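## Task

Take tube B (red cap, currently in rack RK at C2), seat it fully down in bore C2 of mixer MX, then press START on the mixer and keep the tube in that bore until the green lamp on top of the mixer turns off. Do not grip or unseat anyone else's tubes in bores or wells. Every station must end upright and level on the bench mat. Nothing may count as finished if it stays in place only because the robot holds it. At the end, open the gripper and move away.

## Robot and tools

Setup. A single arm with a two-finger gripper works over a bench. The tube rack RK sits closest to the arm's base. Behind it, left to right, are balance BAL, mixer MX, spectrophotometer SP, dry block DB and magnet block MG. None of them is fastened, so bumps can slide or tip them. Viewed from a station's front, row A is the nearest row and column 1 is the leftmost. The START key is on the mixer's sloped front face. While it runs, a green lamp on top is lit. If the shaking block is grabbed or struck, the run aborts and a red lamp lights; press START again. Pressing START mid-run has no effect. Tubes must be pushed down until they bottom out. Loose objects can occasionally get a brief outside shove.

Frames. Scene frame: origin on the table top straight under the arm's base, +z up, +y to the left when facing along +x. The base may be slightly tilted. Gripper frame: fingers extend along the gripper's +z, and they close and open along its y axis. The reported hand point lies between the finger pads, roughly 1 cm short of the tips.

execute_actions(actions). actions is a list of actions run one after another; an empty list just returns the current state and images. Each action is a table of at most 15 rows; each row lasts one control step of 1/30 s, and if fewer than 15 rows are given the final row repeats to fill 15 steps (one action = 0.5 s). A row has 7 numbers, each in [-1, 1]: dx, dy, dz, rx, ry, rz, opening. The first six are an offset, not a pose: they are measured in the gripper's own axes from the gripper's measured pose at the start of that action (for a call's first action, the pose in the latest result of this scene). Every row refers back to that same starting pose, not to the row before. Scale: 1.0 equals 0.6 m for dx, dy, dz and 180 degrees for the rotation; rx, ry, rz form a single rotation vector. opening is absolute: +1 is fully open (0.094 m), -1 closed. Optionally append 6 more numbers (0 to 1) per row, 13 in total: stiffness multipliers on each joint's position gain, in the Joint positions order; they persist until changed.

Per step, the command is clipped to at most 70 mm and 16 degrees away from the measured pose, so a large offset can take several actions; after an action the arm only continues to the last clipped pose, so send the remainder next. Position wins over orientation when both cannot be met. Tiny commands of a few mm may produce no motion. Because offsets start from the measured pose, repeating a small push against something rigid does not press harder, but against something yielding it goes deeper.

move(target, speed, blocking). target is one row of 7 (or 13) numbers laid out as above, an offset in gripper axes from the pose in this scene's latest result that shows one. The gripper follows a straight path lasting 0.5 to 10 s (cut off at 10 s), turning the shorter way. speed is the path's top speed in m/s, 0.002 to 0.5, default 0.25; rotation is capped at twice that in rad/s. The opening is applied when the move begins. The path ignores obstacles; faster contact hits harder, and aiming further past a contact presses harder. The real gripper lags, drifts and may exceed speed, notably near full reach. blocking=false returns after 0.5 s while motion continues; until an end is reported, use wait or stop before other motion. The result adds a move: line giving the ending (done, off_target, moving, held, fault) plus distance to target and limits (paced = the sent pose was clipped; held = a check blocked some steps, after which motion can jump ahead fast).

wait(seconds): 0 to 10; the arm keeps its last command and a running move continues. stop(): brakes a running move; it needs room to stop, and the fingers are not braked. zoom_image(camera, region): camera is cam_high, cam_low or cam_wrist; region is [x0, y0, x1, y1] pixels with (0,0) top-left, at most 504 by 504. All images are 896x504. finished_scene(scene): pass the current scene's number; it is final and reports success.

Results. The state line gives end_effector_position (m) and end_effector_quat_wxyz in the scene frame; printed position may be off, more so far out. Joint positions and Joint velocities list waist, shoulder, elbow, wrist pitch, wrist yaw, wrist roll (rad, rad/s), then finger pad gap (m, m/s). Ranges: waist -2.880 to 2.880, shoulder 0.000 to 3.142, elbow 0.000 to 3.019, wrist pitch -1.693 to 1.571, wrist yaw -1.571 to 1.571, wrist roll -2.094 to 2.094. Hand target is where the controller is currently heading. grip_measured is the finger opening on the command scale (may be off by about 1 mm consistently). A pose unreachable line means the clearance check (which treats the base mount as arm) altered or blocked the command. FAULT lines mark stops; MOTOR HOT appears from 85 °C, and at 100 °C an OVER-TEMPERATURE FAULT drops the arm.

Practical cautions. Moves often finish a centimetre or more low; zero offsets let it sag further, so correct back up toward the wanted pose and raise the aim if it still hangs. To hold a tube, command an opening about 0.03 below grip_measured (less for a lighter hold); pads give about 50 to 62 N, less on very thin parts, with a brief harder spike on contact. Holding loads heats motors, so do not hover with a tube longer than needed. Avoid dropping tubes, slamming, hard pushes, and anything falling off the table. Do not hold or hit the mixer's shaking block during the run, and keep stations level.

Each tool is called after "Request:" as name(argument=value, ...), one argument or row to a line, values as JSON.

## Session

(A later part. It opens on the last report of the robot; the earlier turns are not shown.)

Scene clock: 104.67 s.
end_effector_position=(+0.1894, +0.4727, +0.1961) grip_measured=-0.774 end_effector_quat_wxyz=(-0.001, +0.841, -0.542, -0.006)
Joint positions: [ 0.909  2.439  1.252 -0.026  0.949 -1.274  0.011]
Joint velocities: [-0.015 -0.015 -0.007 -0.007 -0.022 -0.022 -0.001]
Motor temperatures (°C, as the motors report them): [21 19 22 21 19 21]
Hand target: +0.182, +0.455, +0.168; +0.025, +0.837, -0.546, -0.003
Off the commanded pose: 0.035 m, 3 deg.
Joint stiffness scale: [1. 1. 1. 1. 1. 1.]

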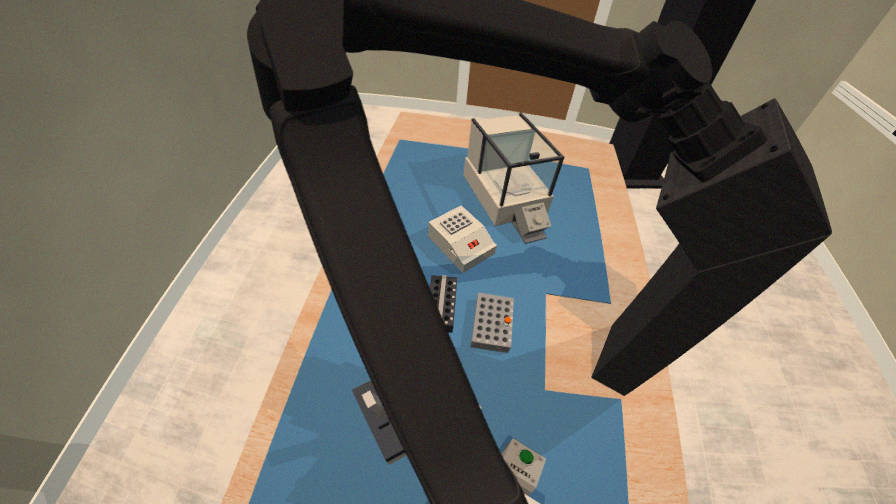

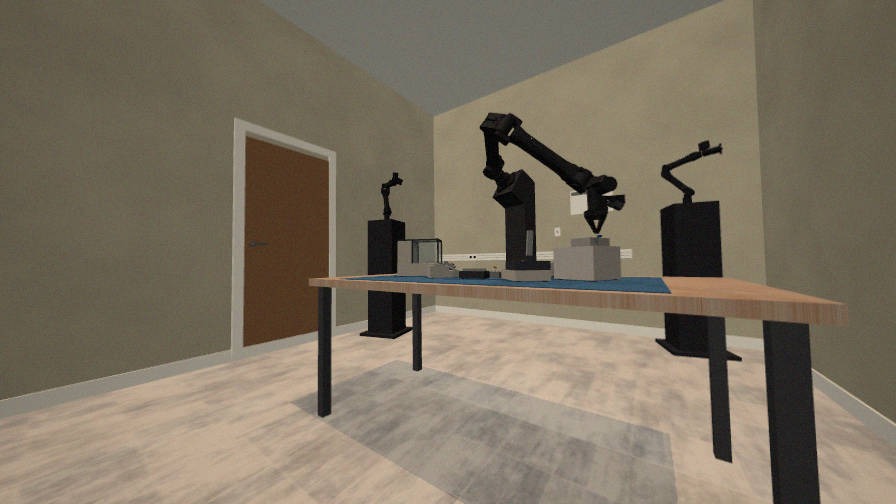

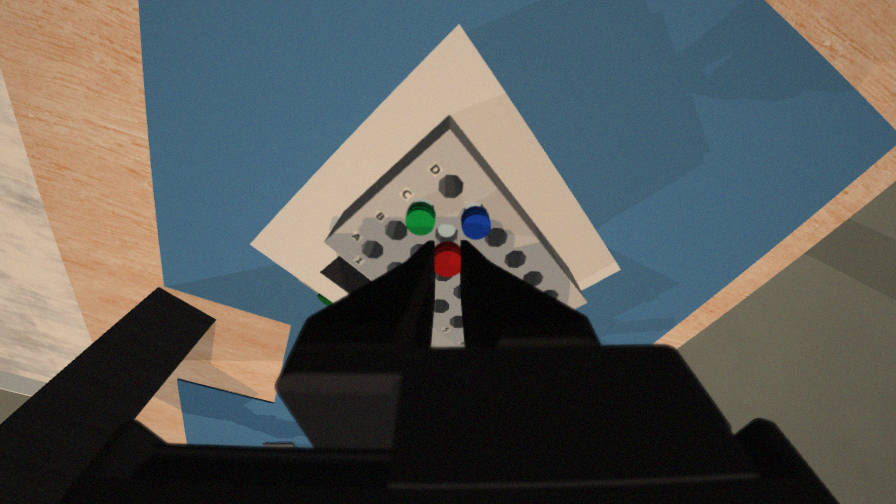

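Request:
execute_actions(
  actions=[
    [[0,0,0,0,0,0,-0.65]],
    [[0,0,0,0,0,0,-0.65]],
  ],
)

Request:
move(
  target=[0,0,-0.06,0,0,0,-0.65],
  speed=0.05,
)

Scene clock: 110.10 s.
end_effector_position=(+0.1894, +0.4727, +0.1961) grip_measured=-0.652 end_effector_quat_wxyz=(-0.001, +0.841, -0.542, -0.006)
Joint positions: [ 0.909  2.439  1.252 -0.026  0.949 -1.274  0.016]
Joint velocities: [-0.024  0.005  0.007 -0.027  0.007 -0.051 -0.   ]
Motor temperatures (°C, as the motors report them): [21 19 22 21 19 21]
Hand target: +0.189, +0.473, +0.196; -0.001, +0.841, -0.542, -0.006
Off the commanded pose: 0.000 m, 0 deg.
Joint stiffness scale: [1. 1. 1. 1. 1. 1.]

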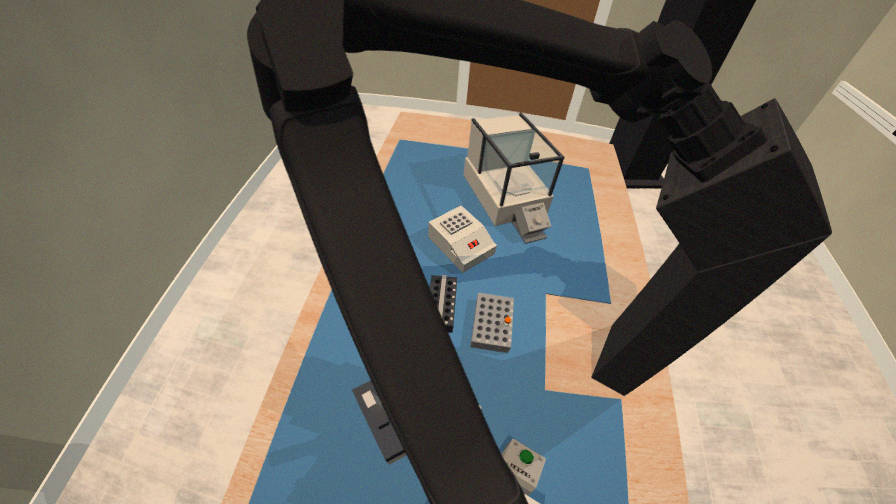

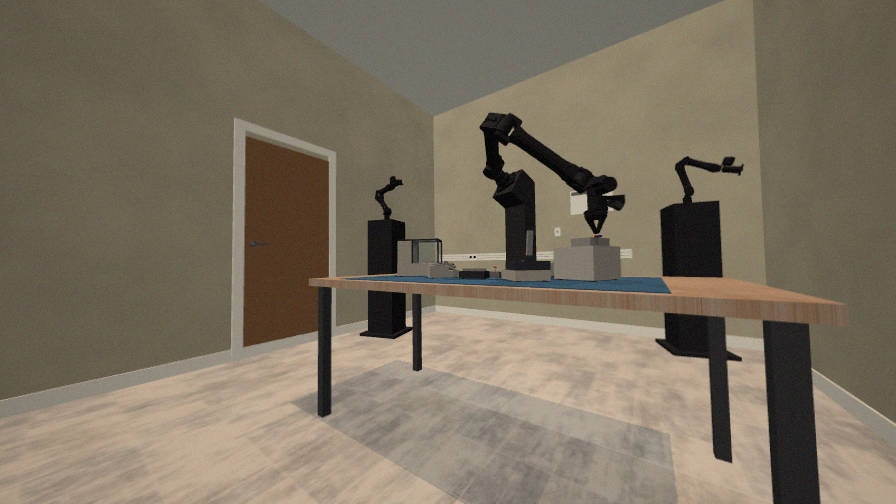

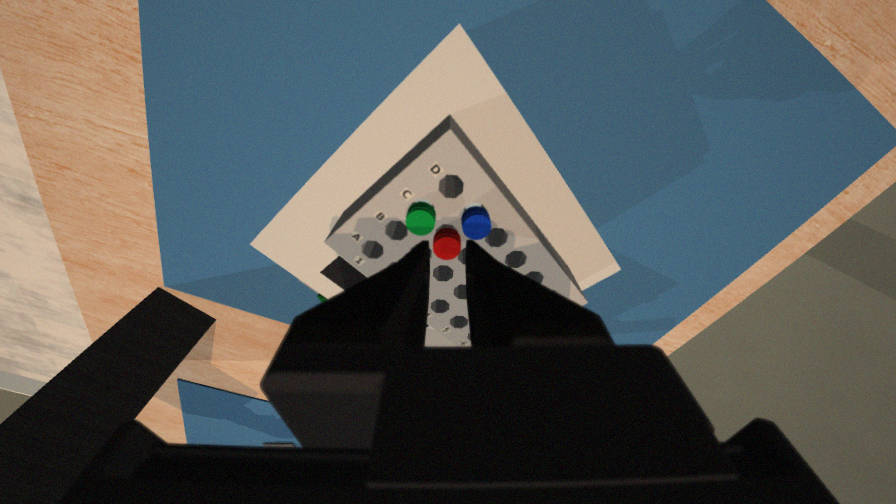

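Scene clock: 111.20 s.
end_effector_position=(+0.1892, +0.4702, +0.2223) grip_measured=-0.652 end_effector_quat_wxyz=(+0.004, +0.842, -0.540, -0.006)
Joint positions: [ 0.95   2.398  1.233 -0.118  0.964 -1.199  0.016]
Joint velocities: [ 0.015  0.015  0.002 -0.007  0.051 -0.022  0.001]
Motor temperatures (°C, as the motors report them): [21 19 22 21 19 21]
Hand target: +0.190, +0.473, +0.232; -0.001, +0.841, -0.542, -0.006
Off the commanded pose: 0.010 m, 1 deg.
Joint stiffness scale: [1. 1. 1. 1. 1. 1.]
move: done

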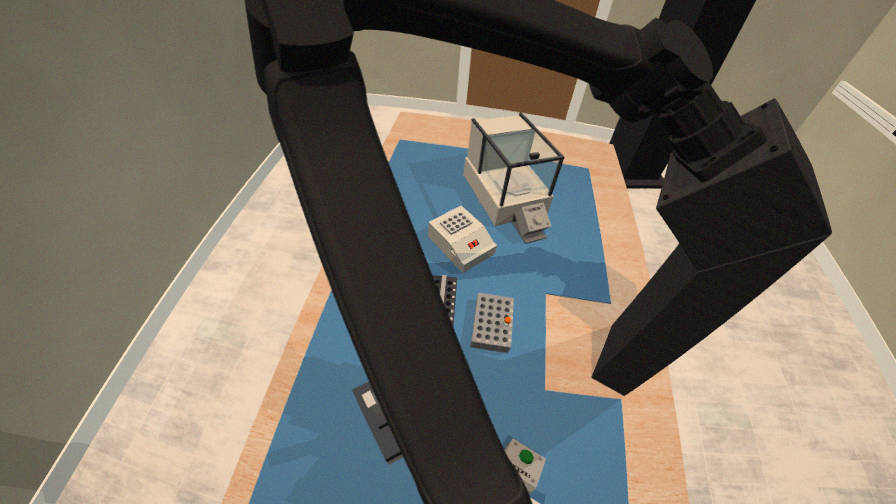

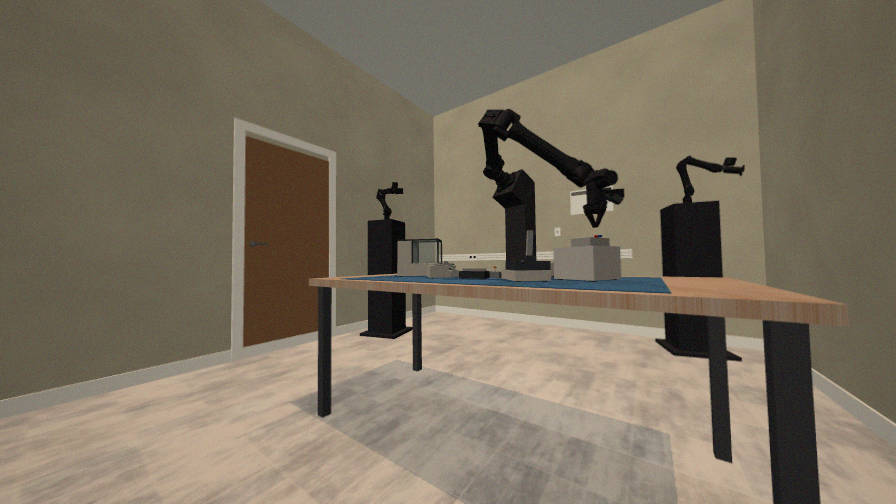

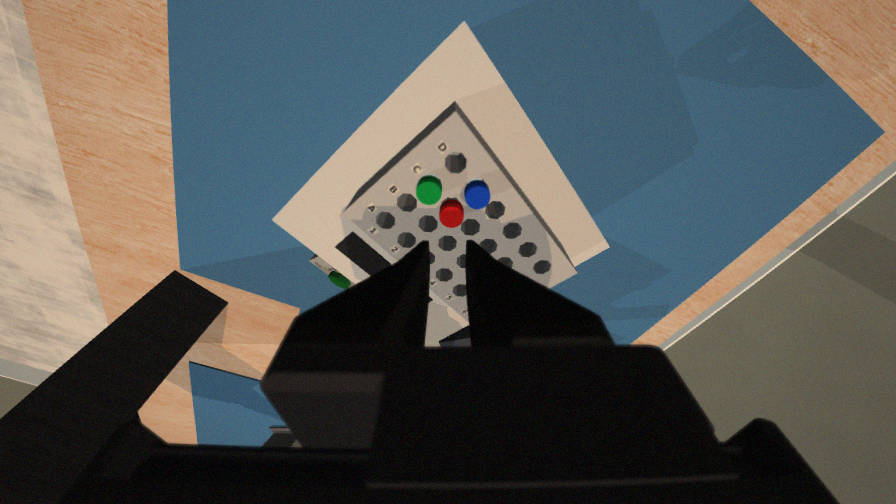

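It fell in; poke to confirm.

Request:
move(
  target=[0.016,0.014,0.095,-0.012,0.01,0,-1],
  speed=0.03,
)

Request:
move(
  target=[0,0,-0.1,0,0,0,-1],
  speed=0.1,
)

Request:
move(
  target=[0.23,0.22,0,0,0,0.25,-1],
)

Request:
move(
  target=[0.03,0,0.15,0,-0.08,0,-1],
  speed=0.1,
)

Scene clock: 117.47 s.
end_effector_position=(+0.1901, +0.4698, +0.1890) grip_measured=-0.987 end_effector_quat_wxyz=(+0.010, +0.842, -0.540, -0.004)
Joint positions: [ 0.898  2.448  1.269 -0.053  0.956 -1.269  0.001]
Joint velocities: [-0.005  0.005  0.012 -0.027  0.037  0.037 -0.001]
Motor temperatures (°C, as the motors report them): [21 19 22 21 19 21]
Hand target: +0.184, +0.457, +0.167; +0.029, +0.842, -0.539, -0.004
Off the commanded pose: 0.027 m, 2 deg.
Joint stiffness scale: [1. 1. 1. 1. 1. 1.]
move: off_target

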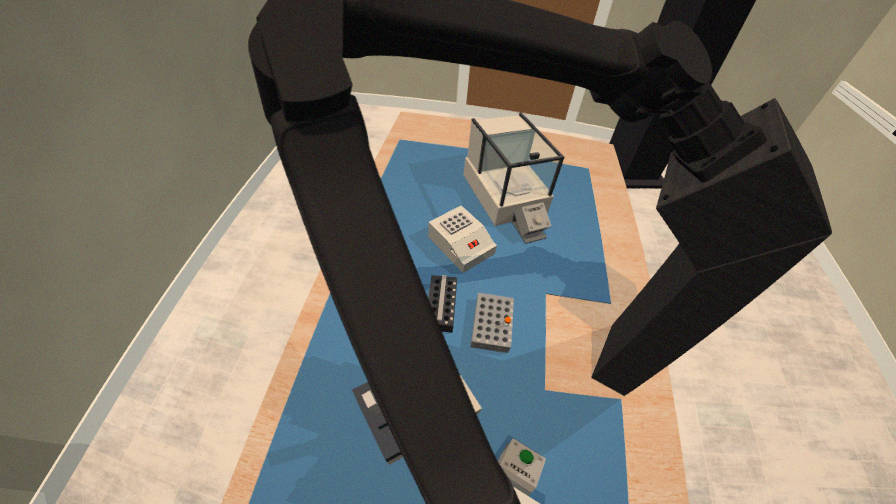

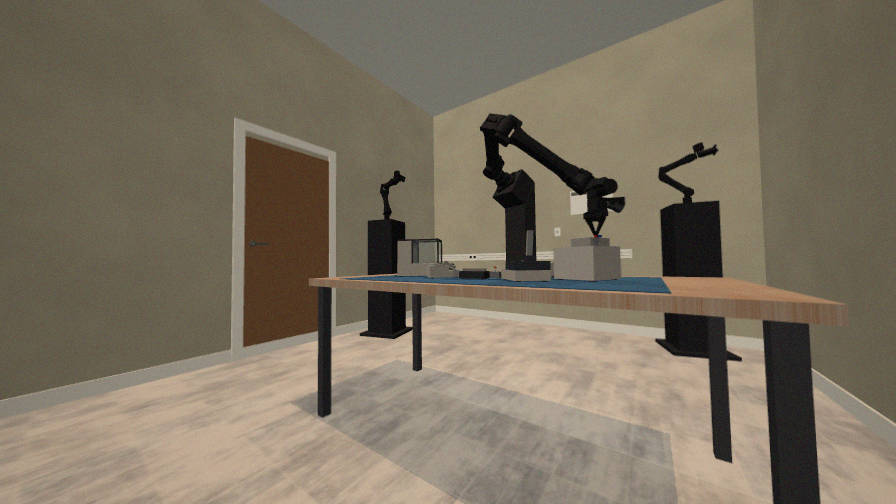

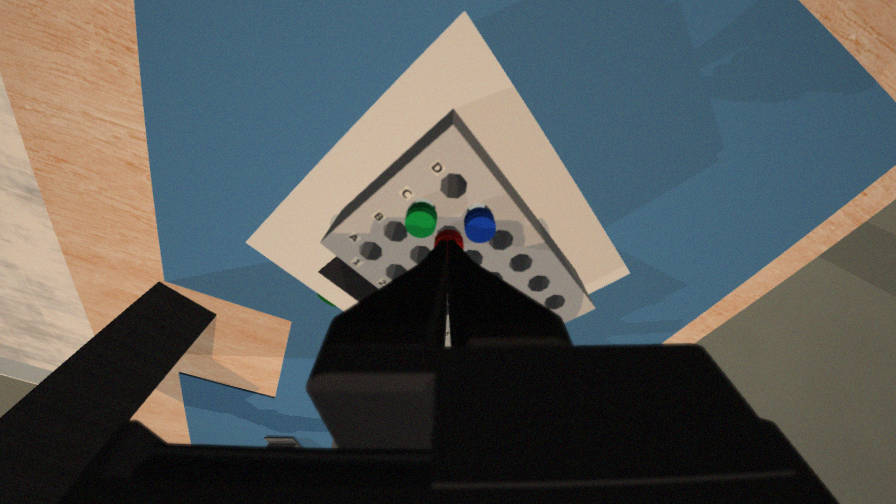

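Scene clock: 118.47 s.
end_effector_position=(+0.1919, +0.4703, +0.2427) grip_measured=-0.987 end_effector_quat_wxyz=(+0.012, +0.844, -0.537, -0.004)
Joint positions: [ 0.982  2.371  1.24  -0.223  0.979 -1.13   0.001]
Joint velocities: [-0.015 -0.005 -0.002 -0.032  0.022  0.037 -0.   ]
Motor temperatures (°C, as the motors report them): [22 19 22 21 19 21]
Hand target: +0.192, +0.471, +0.249; +0.010, +0.842, -0.540, -0.003
Off the commanded pose: 0.006 m, 0 deg.
Joint stiffness scale: [1. 1. 1. 1. 1. 1.]
move: done

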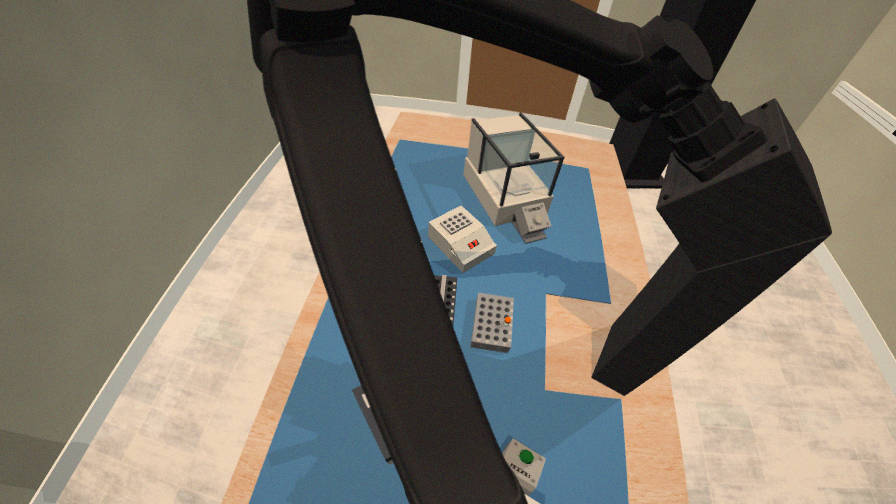

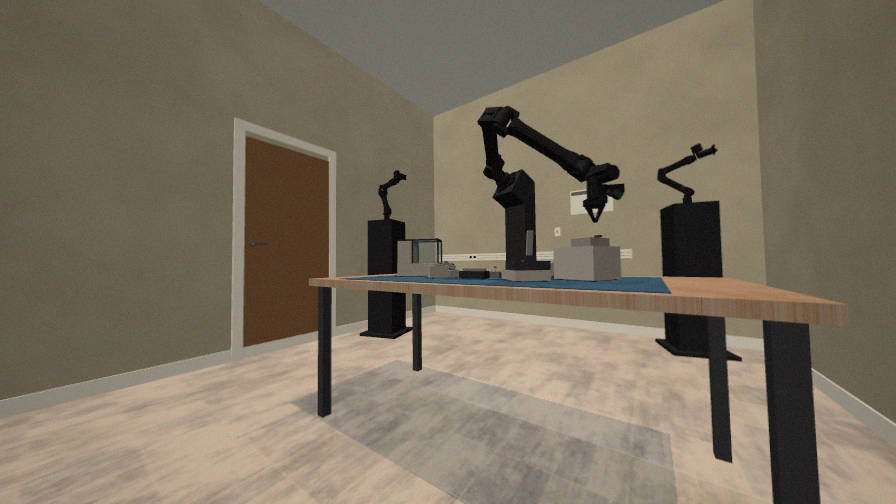

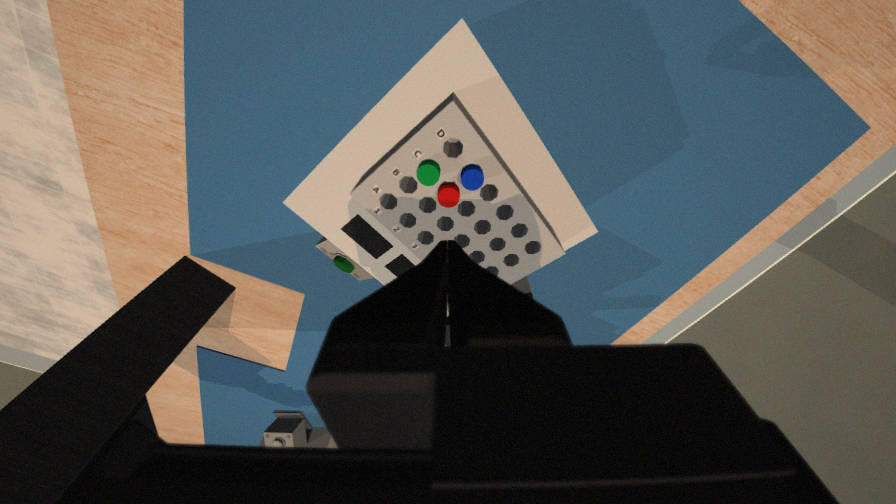

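Scene clock: 120.57 s.
end_effector_position=(+0.1269, +0.2970, +0.2525) grip_measured=-0.987 end_effector_quat_wxyz=(-0.007, -0.593, +0.805, +0.004)
Joint positions: [ 0.893  2.211  0.659  0.339  0.948 -0.555  0.001]
Joint velocities: [-0.005 -0.005  0.002 -0.027 -0.037 -0.022 -0.001]
Motor temperatures (°C, as the motors report them): [21 19 22 21 19 21]
Hand target: +0.134, +0.288, +0.247; -0.013, -0.574, +0.819, -0.001
Off the commanded pose: 0.010 m, 3 deg.
Joint stiffness scale: [1. 1. 1. 1. 1. 1.]
move: off_target

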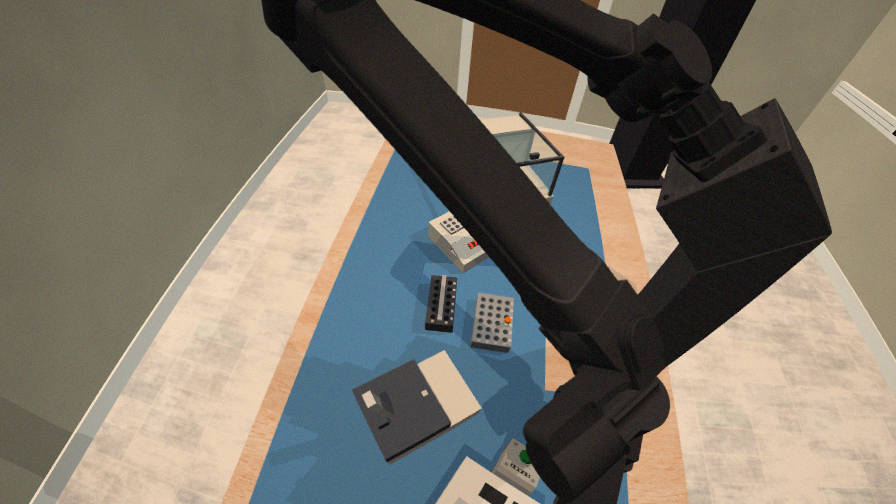

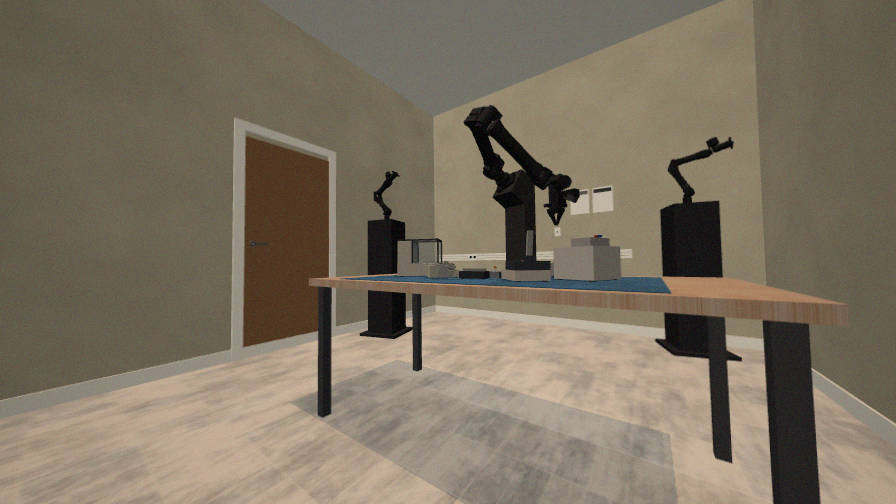

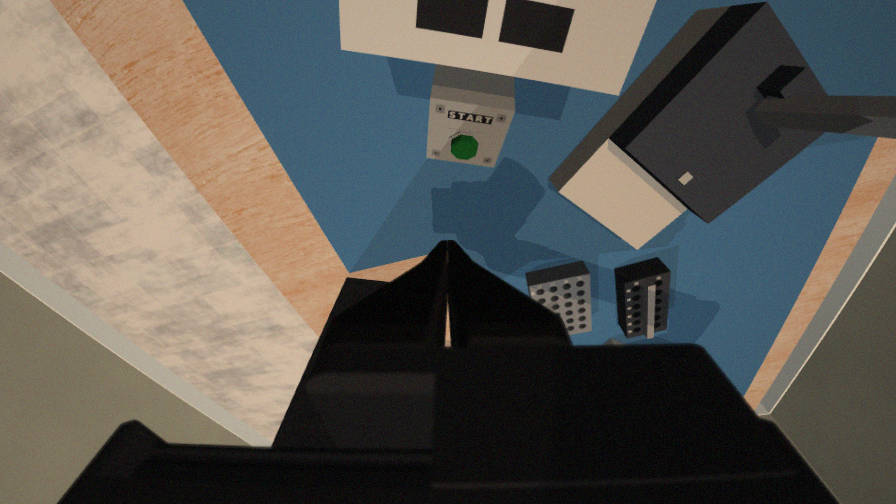

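Scene clock: 122.27 s.
end_effector_position=(+0.1267, +0.2904, +0.1691) grip_measured=-0.987 end_effector_quat_wxyz=(+0.102, -0.581, +0.803, +0.084)
Joint positions: [ 0.607  2.449  0.631  1.101  0.576 -1.055  0.001]
Joint velocities: [ 0.005  0.005 -0.017 -0.002 -0.051 -0.081  0.   ]
Motor temperatures (°C, as the motors report them): [21 19 22 21 19 21]
Hand target: +0.118, +0.280, +0.163; +0.090, -0.587, +0.801, +0.080
Off the commanded pose: 0.014 m, 1 deg.
Joint stiffness scale: [1. 1. 1. 1. 1. 1.]
move: off_target

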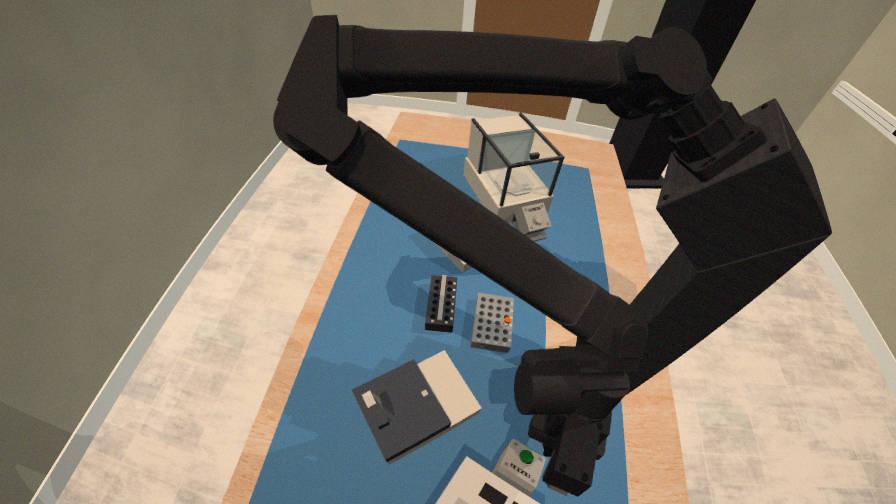

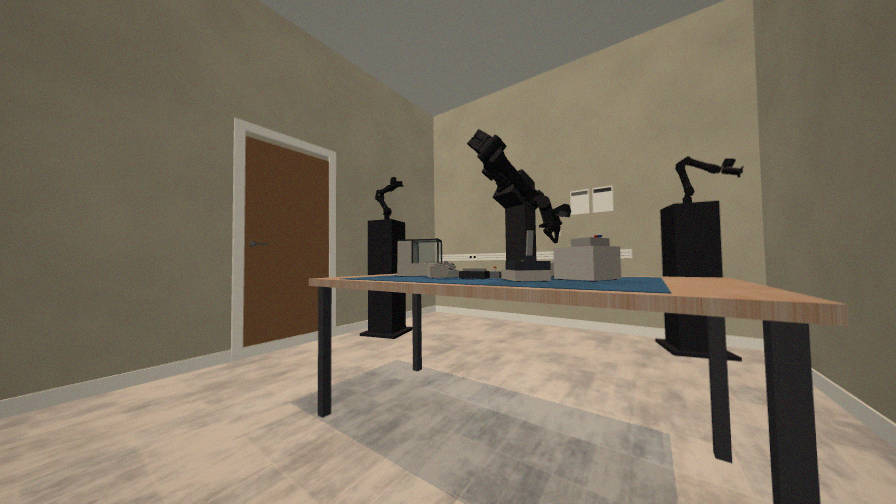

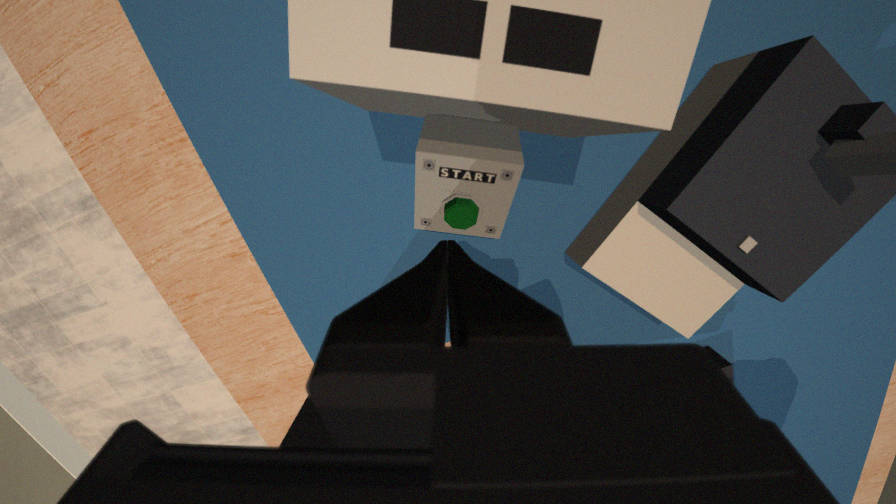

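Request:
move(
  target=[0.08,-0.015,0.09,0,0,0,-1],
  speed=0.08,
)

Scene clock: 124.87 s.
end_effector_position=(+0.1286, +0.2643, +0.1136) grip_measured=-0.987 end_effector_quat_wxyz=(+0.108, -0.579, +0.803, +0.090)
Joint positions: [ 0.424  2.519  0.69   1.178  0.417 -1.185  0.001]
Joint velocities: [ 0.005 -0.015  0.002  0.002  0.022 -0.022 -0.001]
Motor temperatures (°C, as the motors report them): [21 19 22 21 19 21]
Hand target: +0.124, +0.258, +0.105; +0.102, -0.581, +0.803, +0.084
Off the commanded pose: 0.012 m, 1 deg.
Joint stiffness scale: [1. 1. 1. 1. 1. 1.]
move: off_target

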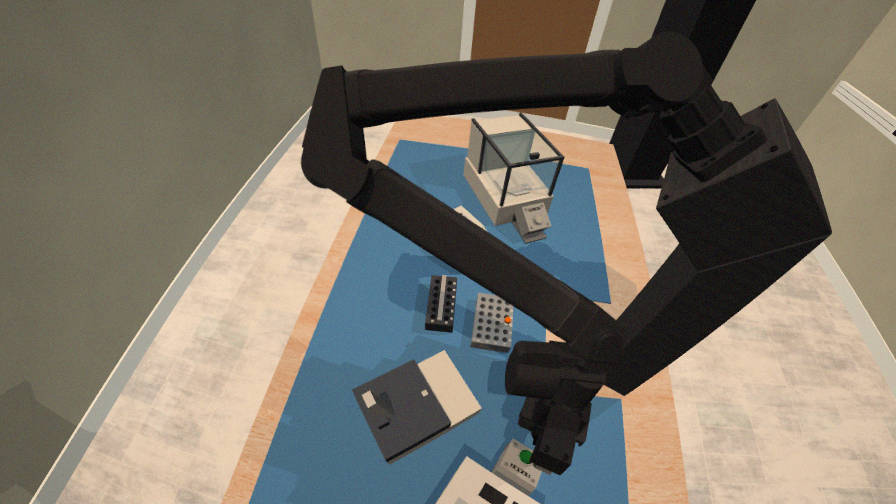

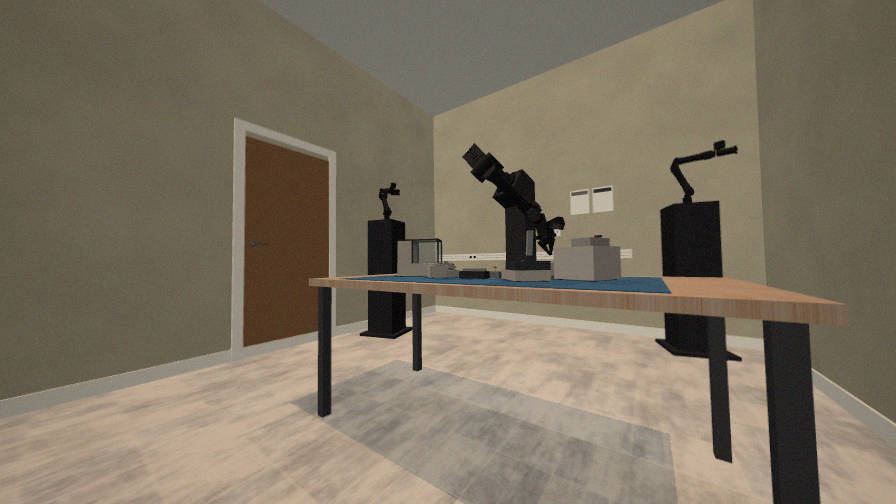

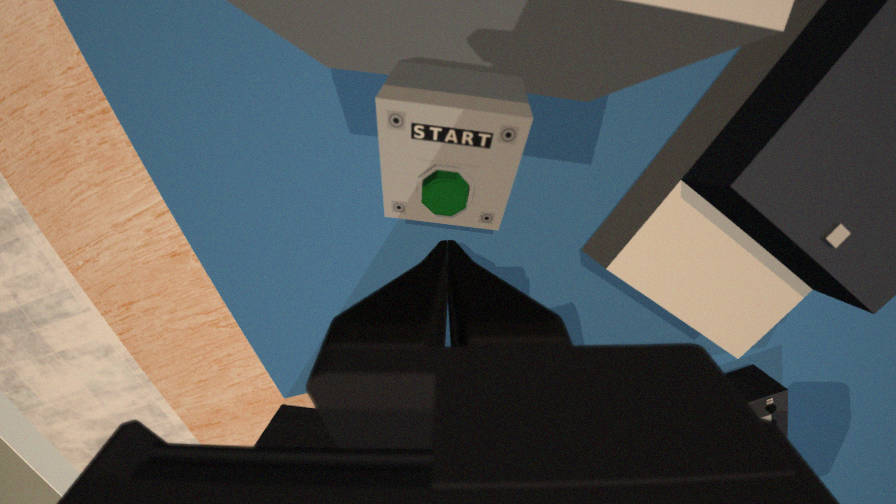

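Request:
move(
  target=[0.004,0.004,0.09,0,0,0,-1],
  speed=0.04,
)

Request:
move(
  target=[-0.04,0,-0.2,0,0,0,-1],
  speed=0.15,
)

Request:
wait(
  seconds=10,
)

Scene clock: 128.73 s.
end_effector_position=(+0.1397, +0.2877, +0.0789) grip_measured=-0.988 end_effector_quat_wxyz=(+0.125, -0.575, +0.803, +0.094)
Joint positions: [ 0.4    2.566  0.808  1.142  0.372 -1.209  0.001]
Joint velocities: [-0.005 -0.024 -0.002 -0.007  0.022 -0.037  0.   ]
Motor temperatures (°C, as the motors report them): [21 19 22 21 19 21]
Hand target: +0.129, +0.277, +0.063; +0.107, -0.579, +0.803, +0.090
Off the commanded pose: 0.023 m, 2 deg.
Joint stiffness scale: [1. 1. 1. 1. 1. 1.]
move: off_target

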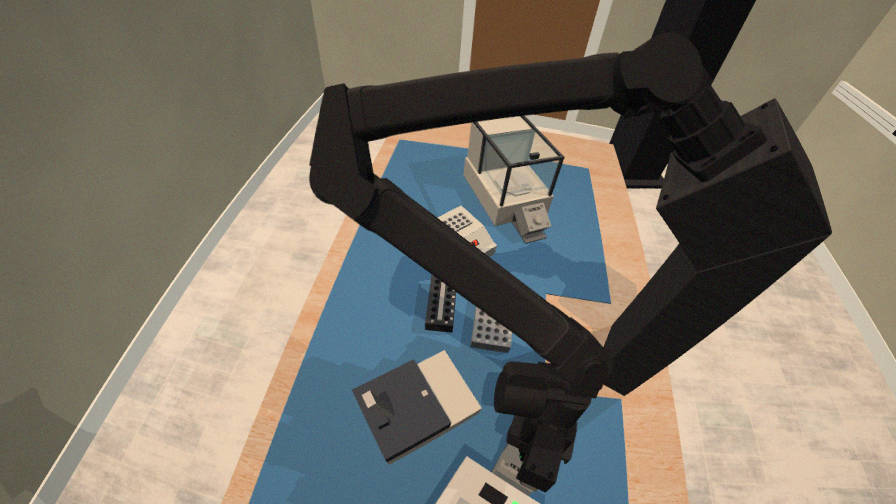

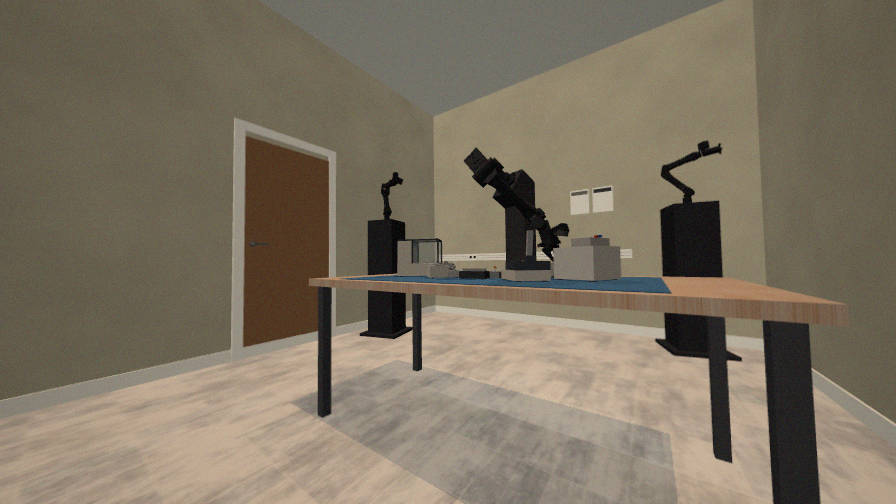

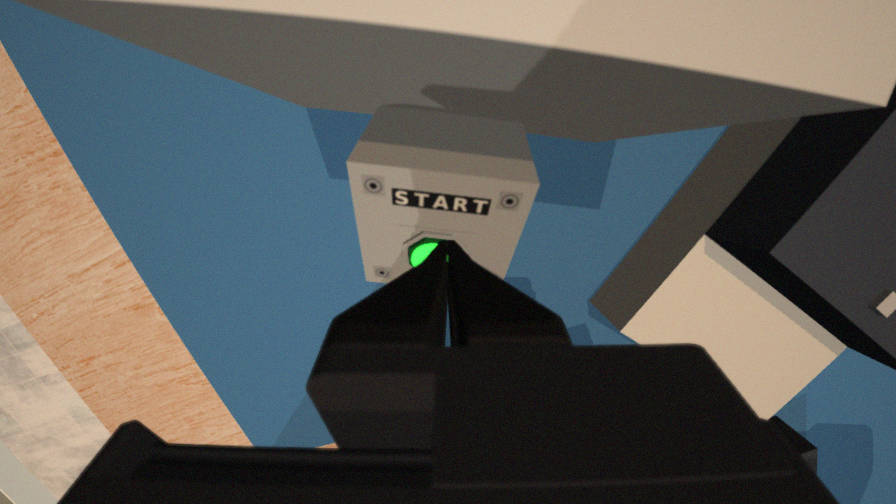

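Scene clock: 130.00 s.
end_effector_position=(+0.1404, +0.2770, +0.1918) grip_measured=-0.988 end_effector_quat_wxyz=(+0.128, -0.576, +0.802, +0.089)
Joint positions: [ 0.607  2.395  0.551  1.178  0.544 -1.079  0.001]
Joint velocities: [-0.005  0.005 -0.002  0.002  0.007  0.022  0.   ]
Motor temperatures (°C, as the motors report them): [21 19 22 21 19 21]
Hand target: +0.137, +0.273, +0.200; +0.125, -0.576, +0.803, +0.093
Off the commanded pose: 0.010 m, 1 deg.
Joint stiffness scale: [1. 1. 1. 1. 1. 1.]
move: done

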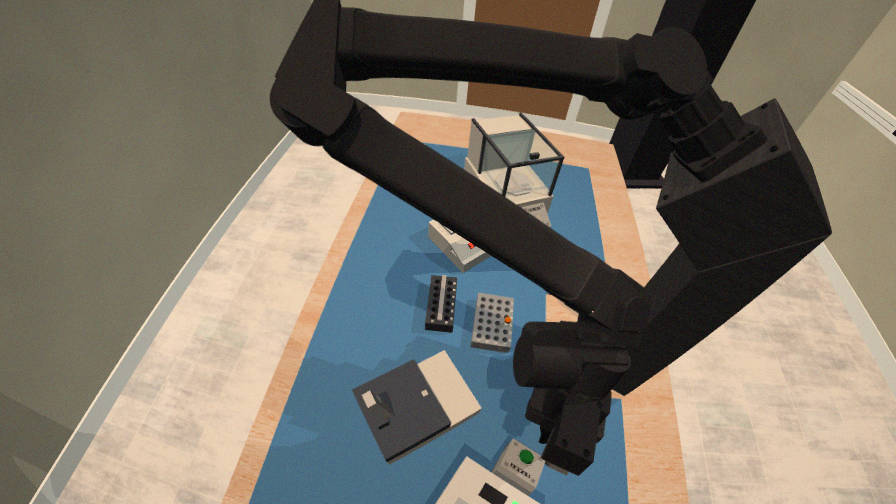

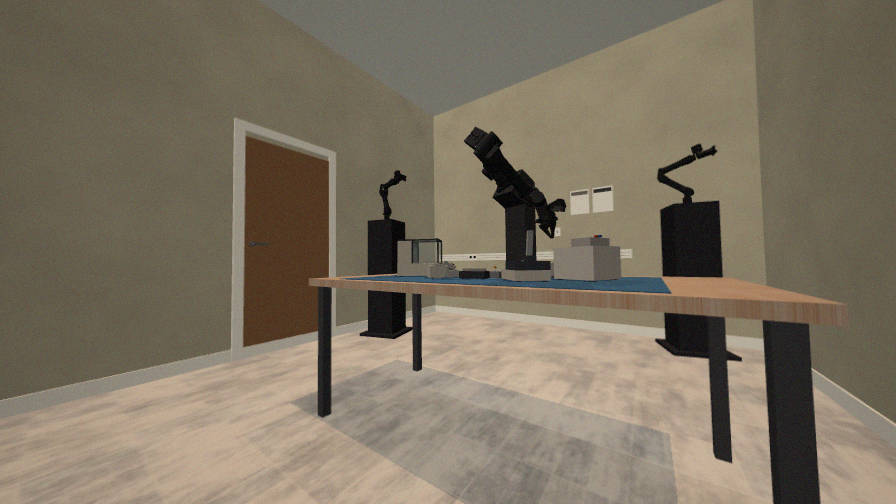

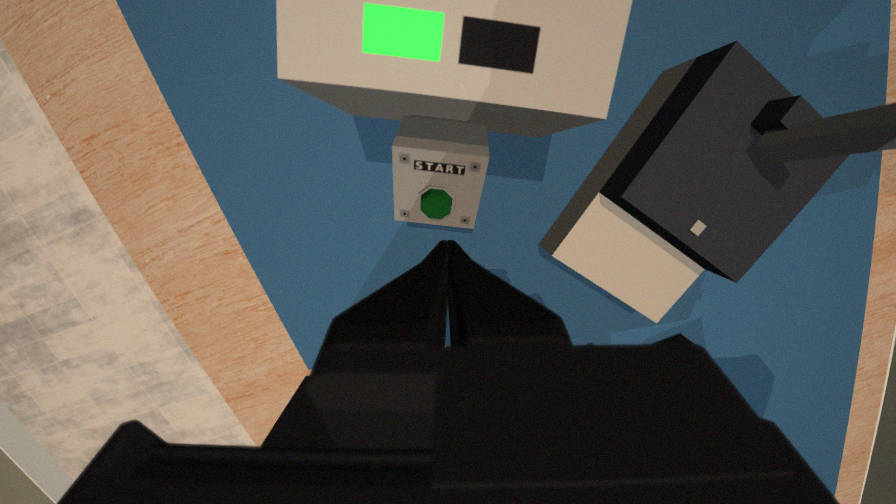

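Scene clock: 140.00 s.
end_effector_position=(+0.1404, +0.2770, +0.1918) grip_measured=-0.988 end_effector_quat_wxyz=(+0.128, -0.575, +0.803, +0.089)
Joint positions: [ 0.607  2.395  0.551  1.178  0.544 -1.076  0.001]
Joint velocities: [-0.015 -0.005 -0.012  0.007 -0.007 -0.051  0.001]
Motor temperatures (°C, as the motors report them): [21 19 23 21 19 21]
Hand target: +0.137, +0.273, +0.200; +0.125, -0.576, +0.803, +0.093
Off the commanded pose: 0.010 m, 1 deg.
Joint stiffness scale: [1. 1. 1. 1. 1. 1.]
wait: 10.00 s; at rest by 0.17 s

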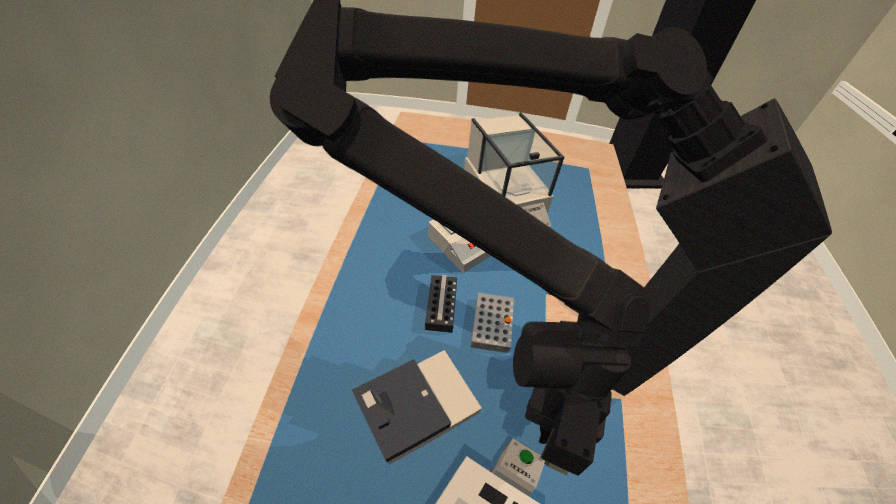

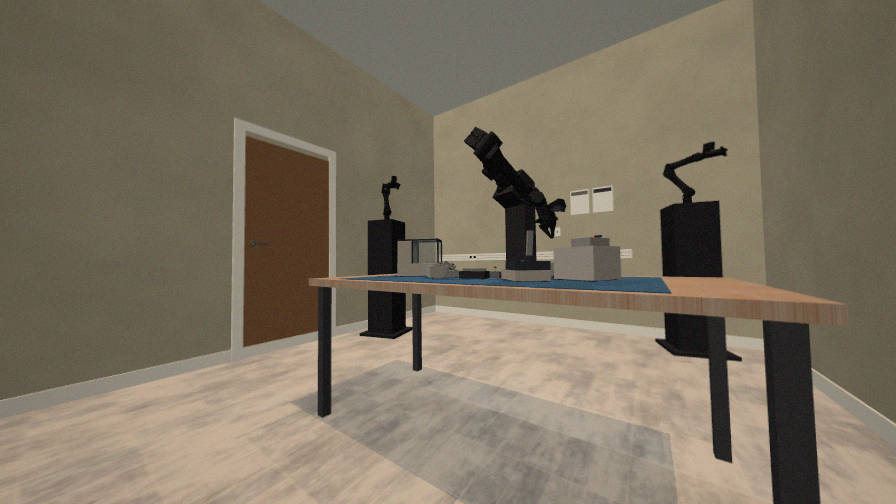

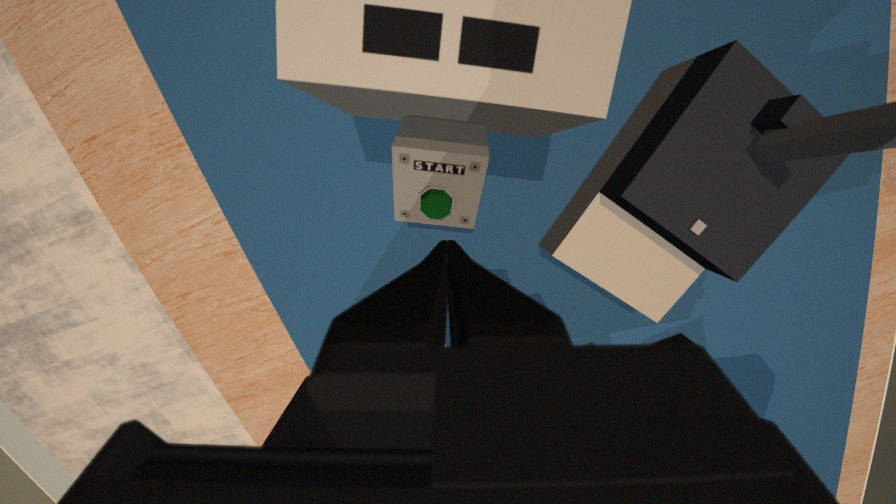

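Request:
finished_scene(
  scene=2,
)

The scene is finished: the task was done.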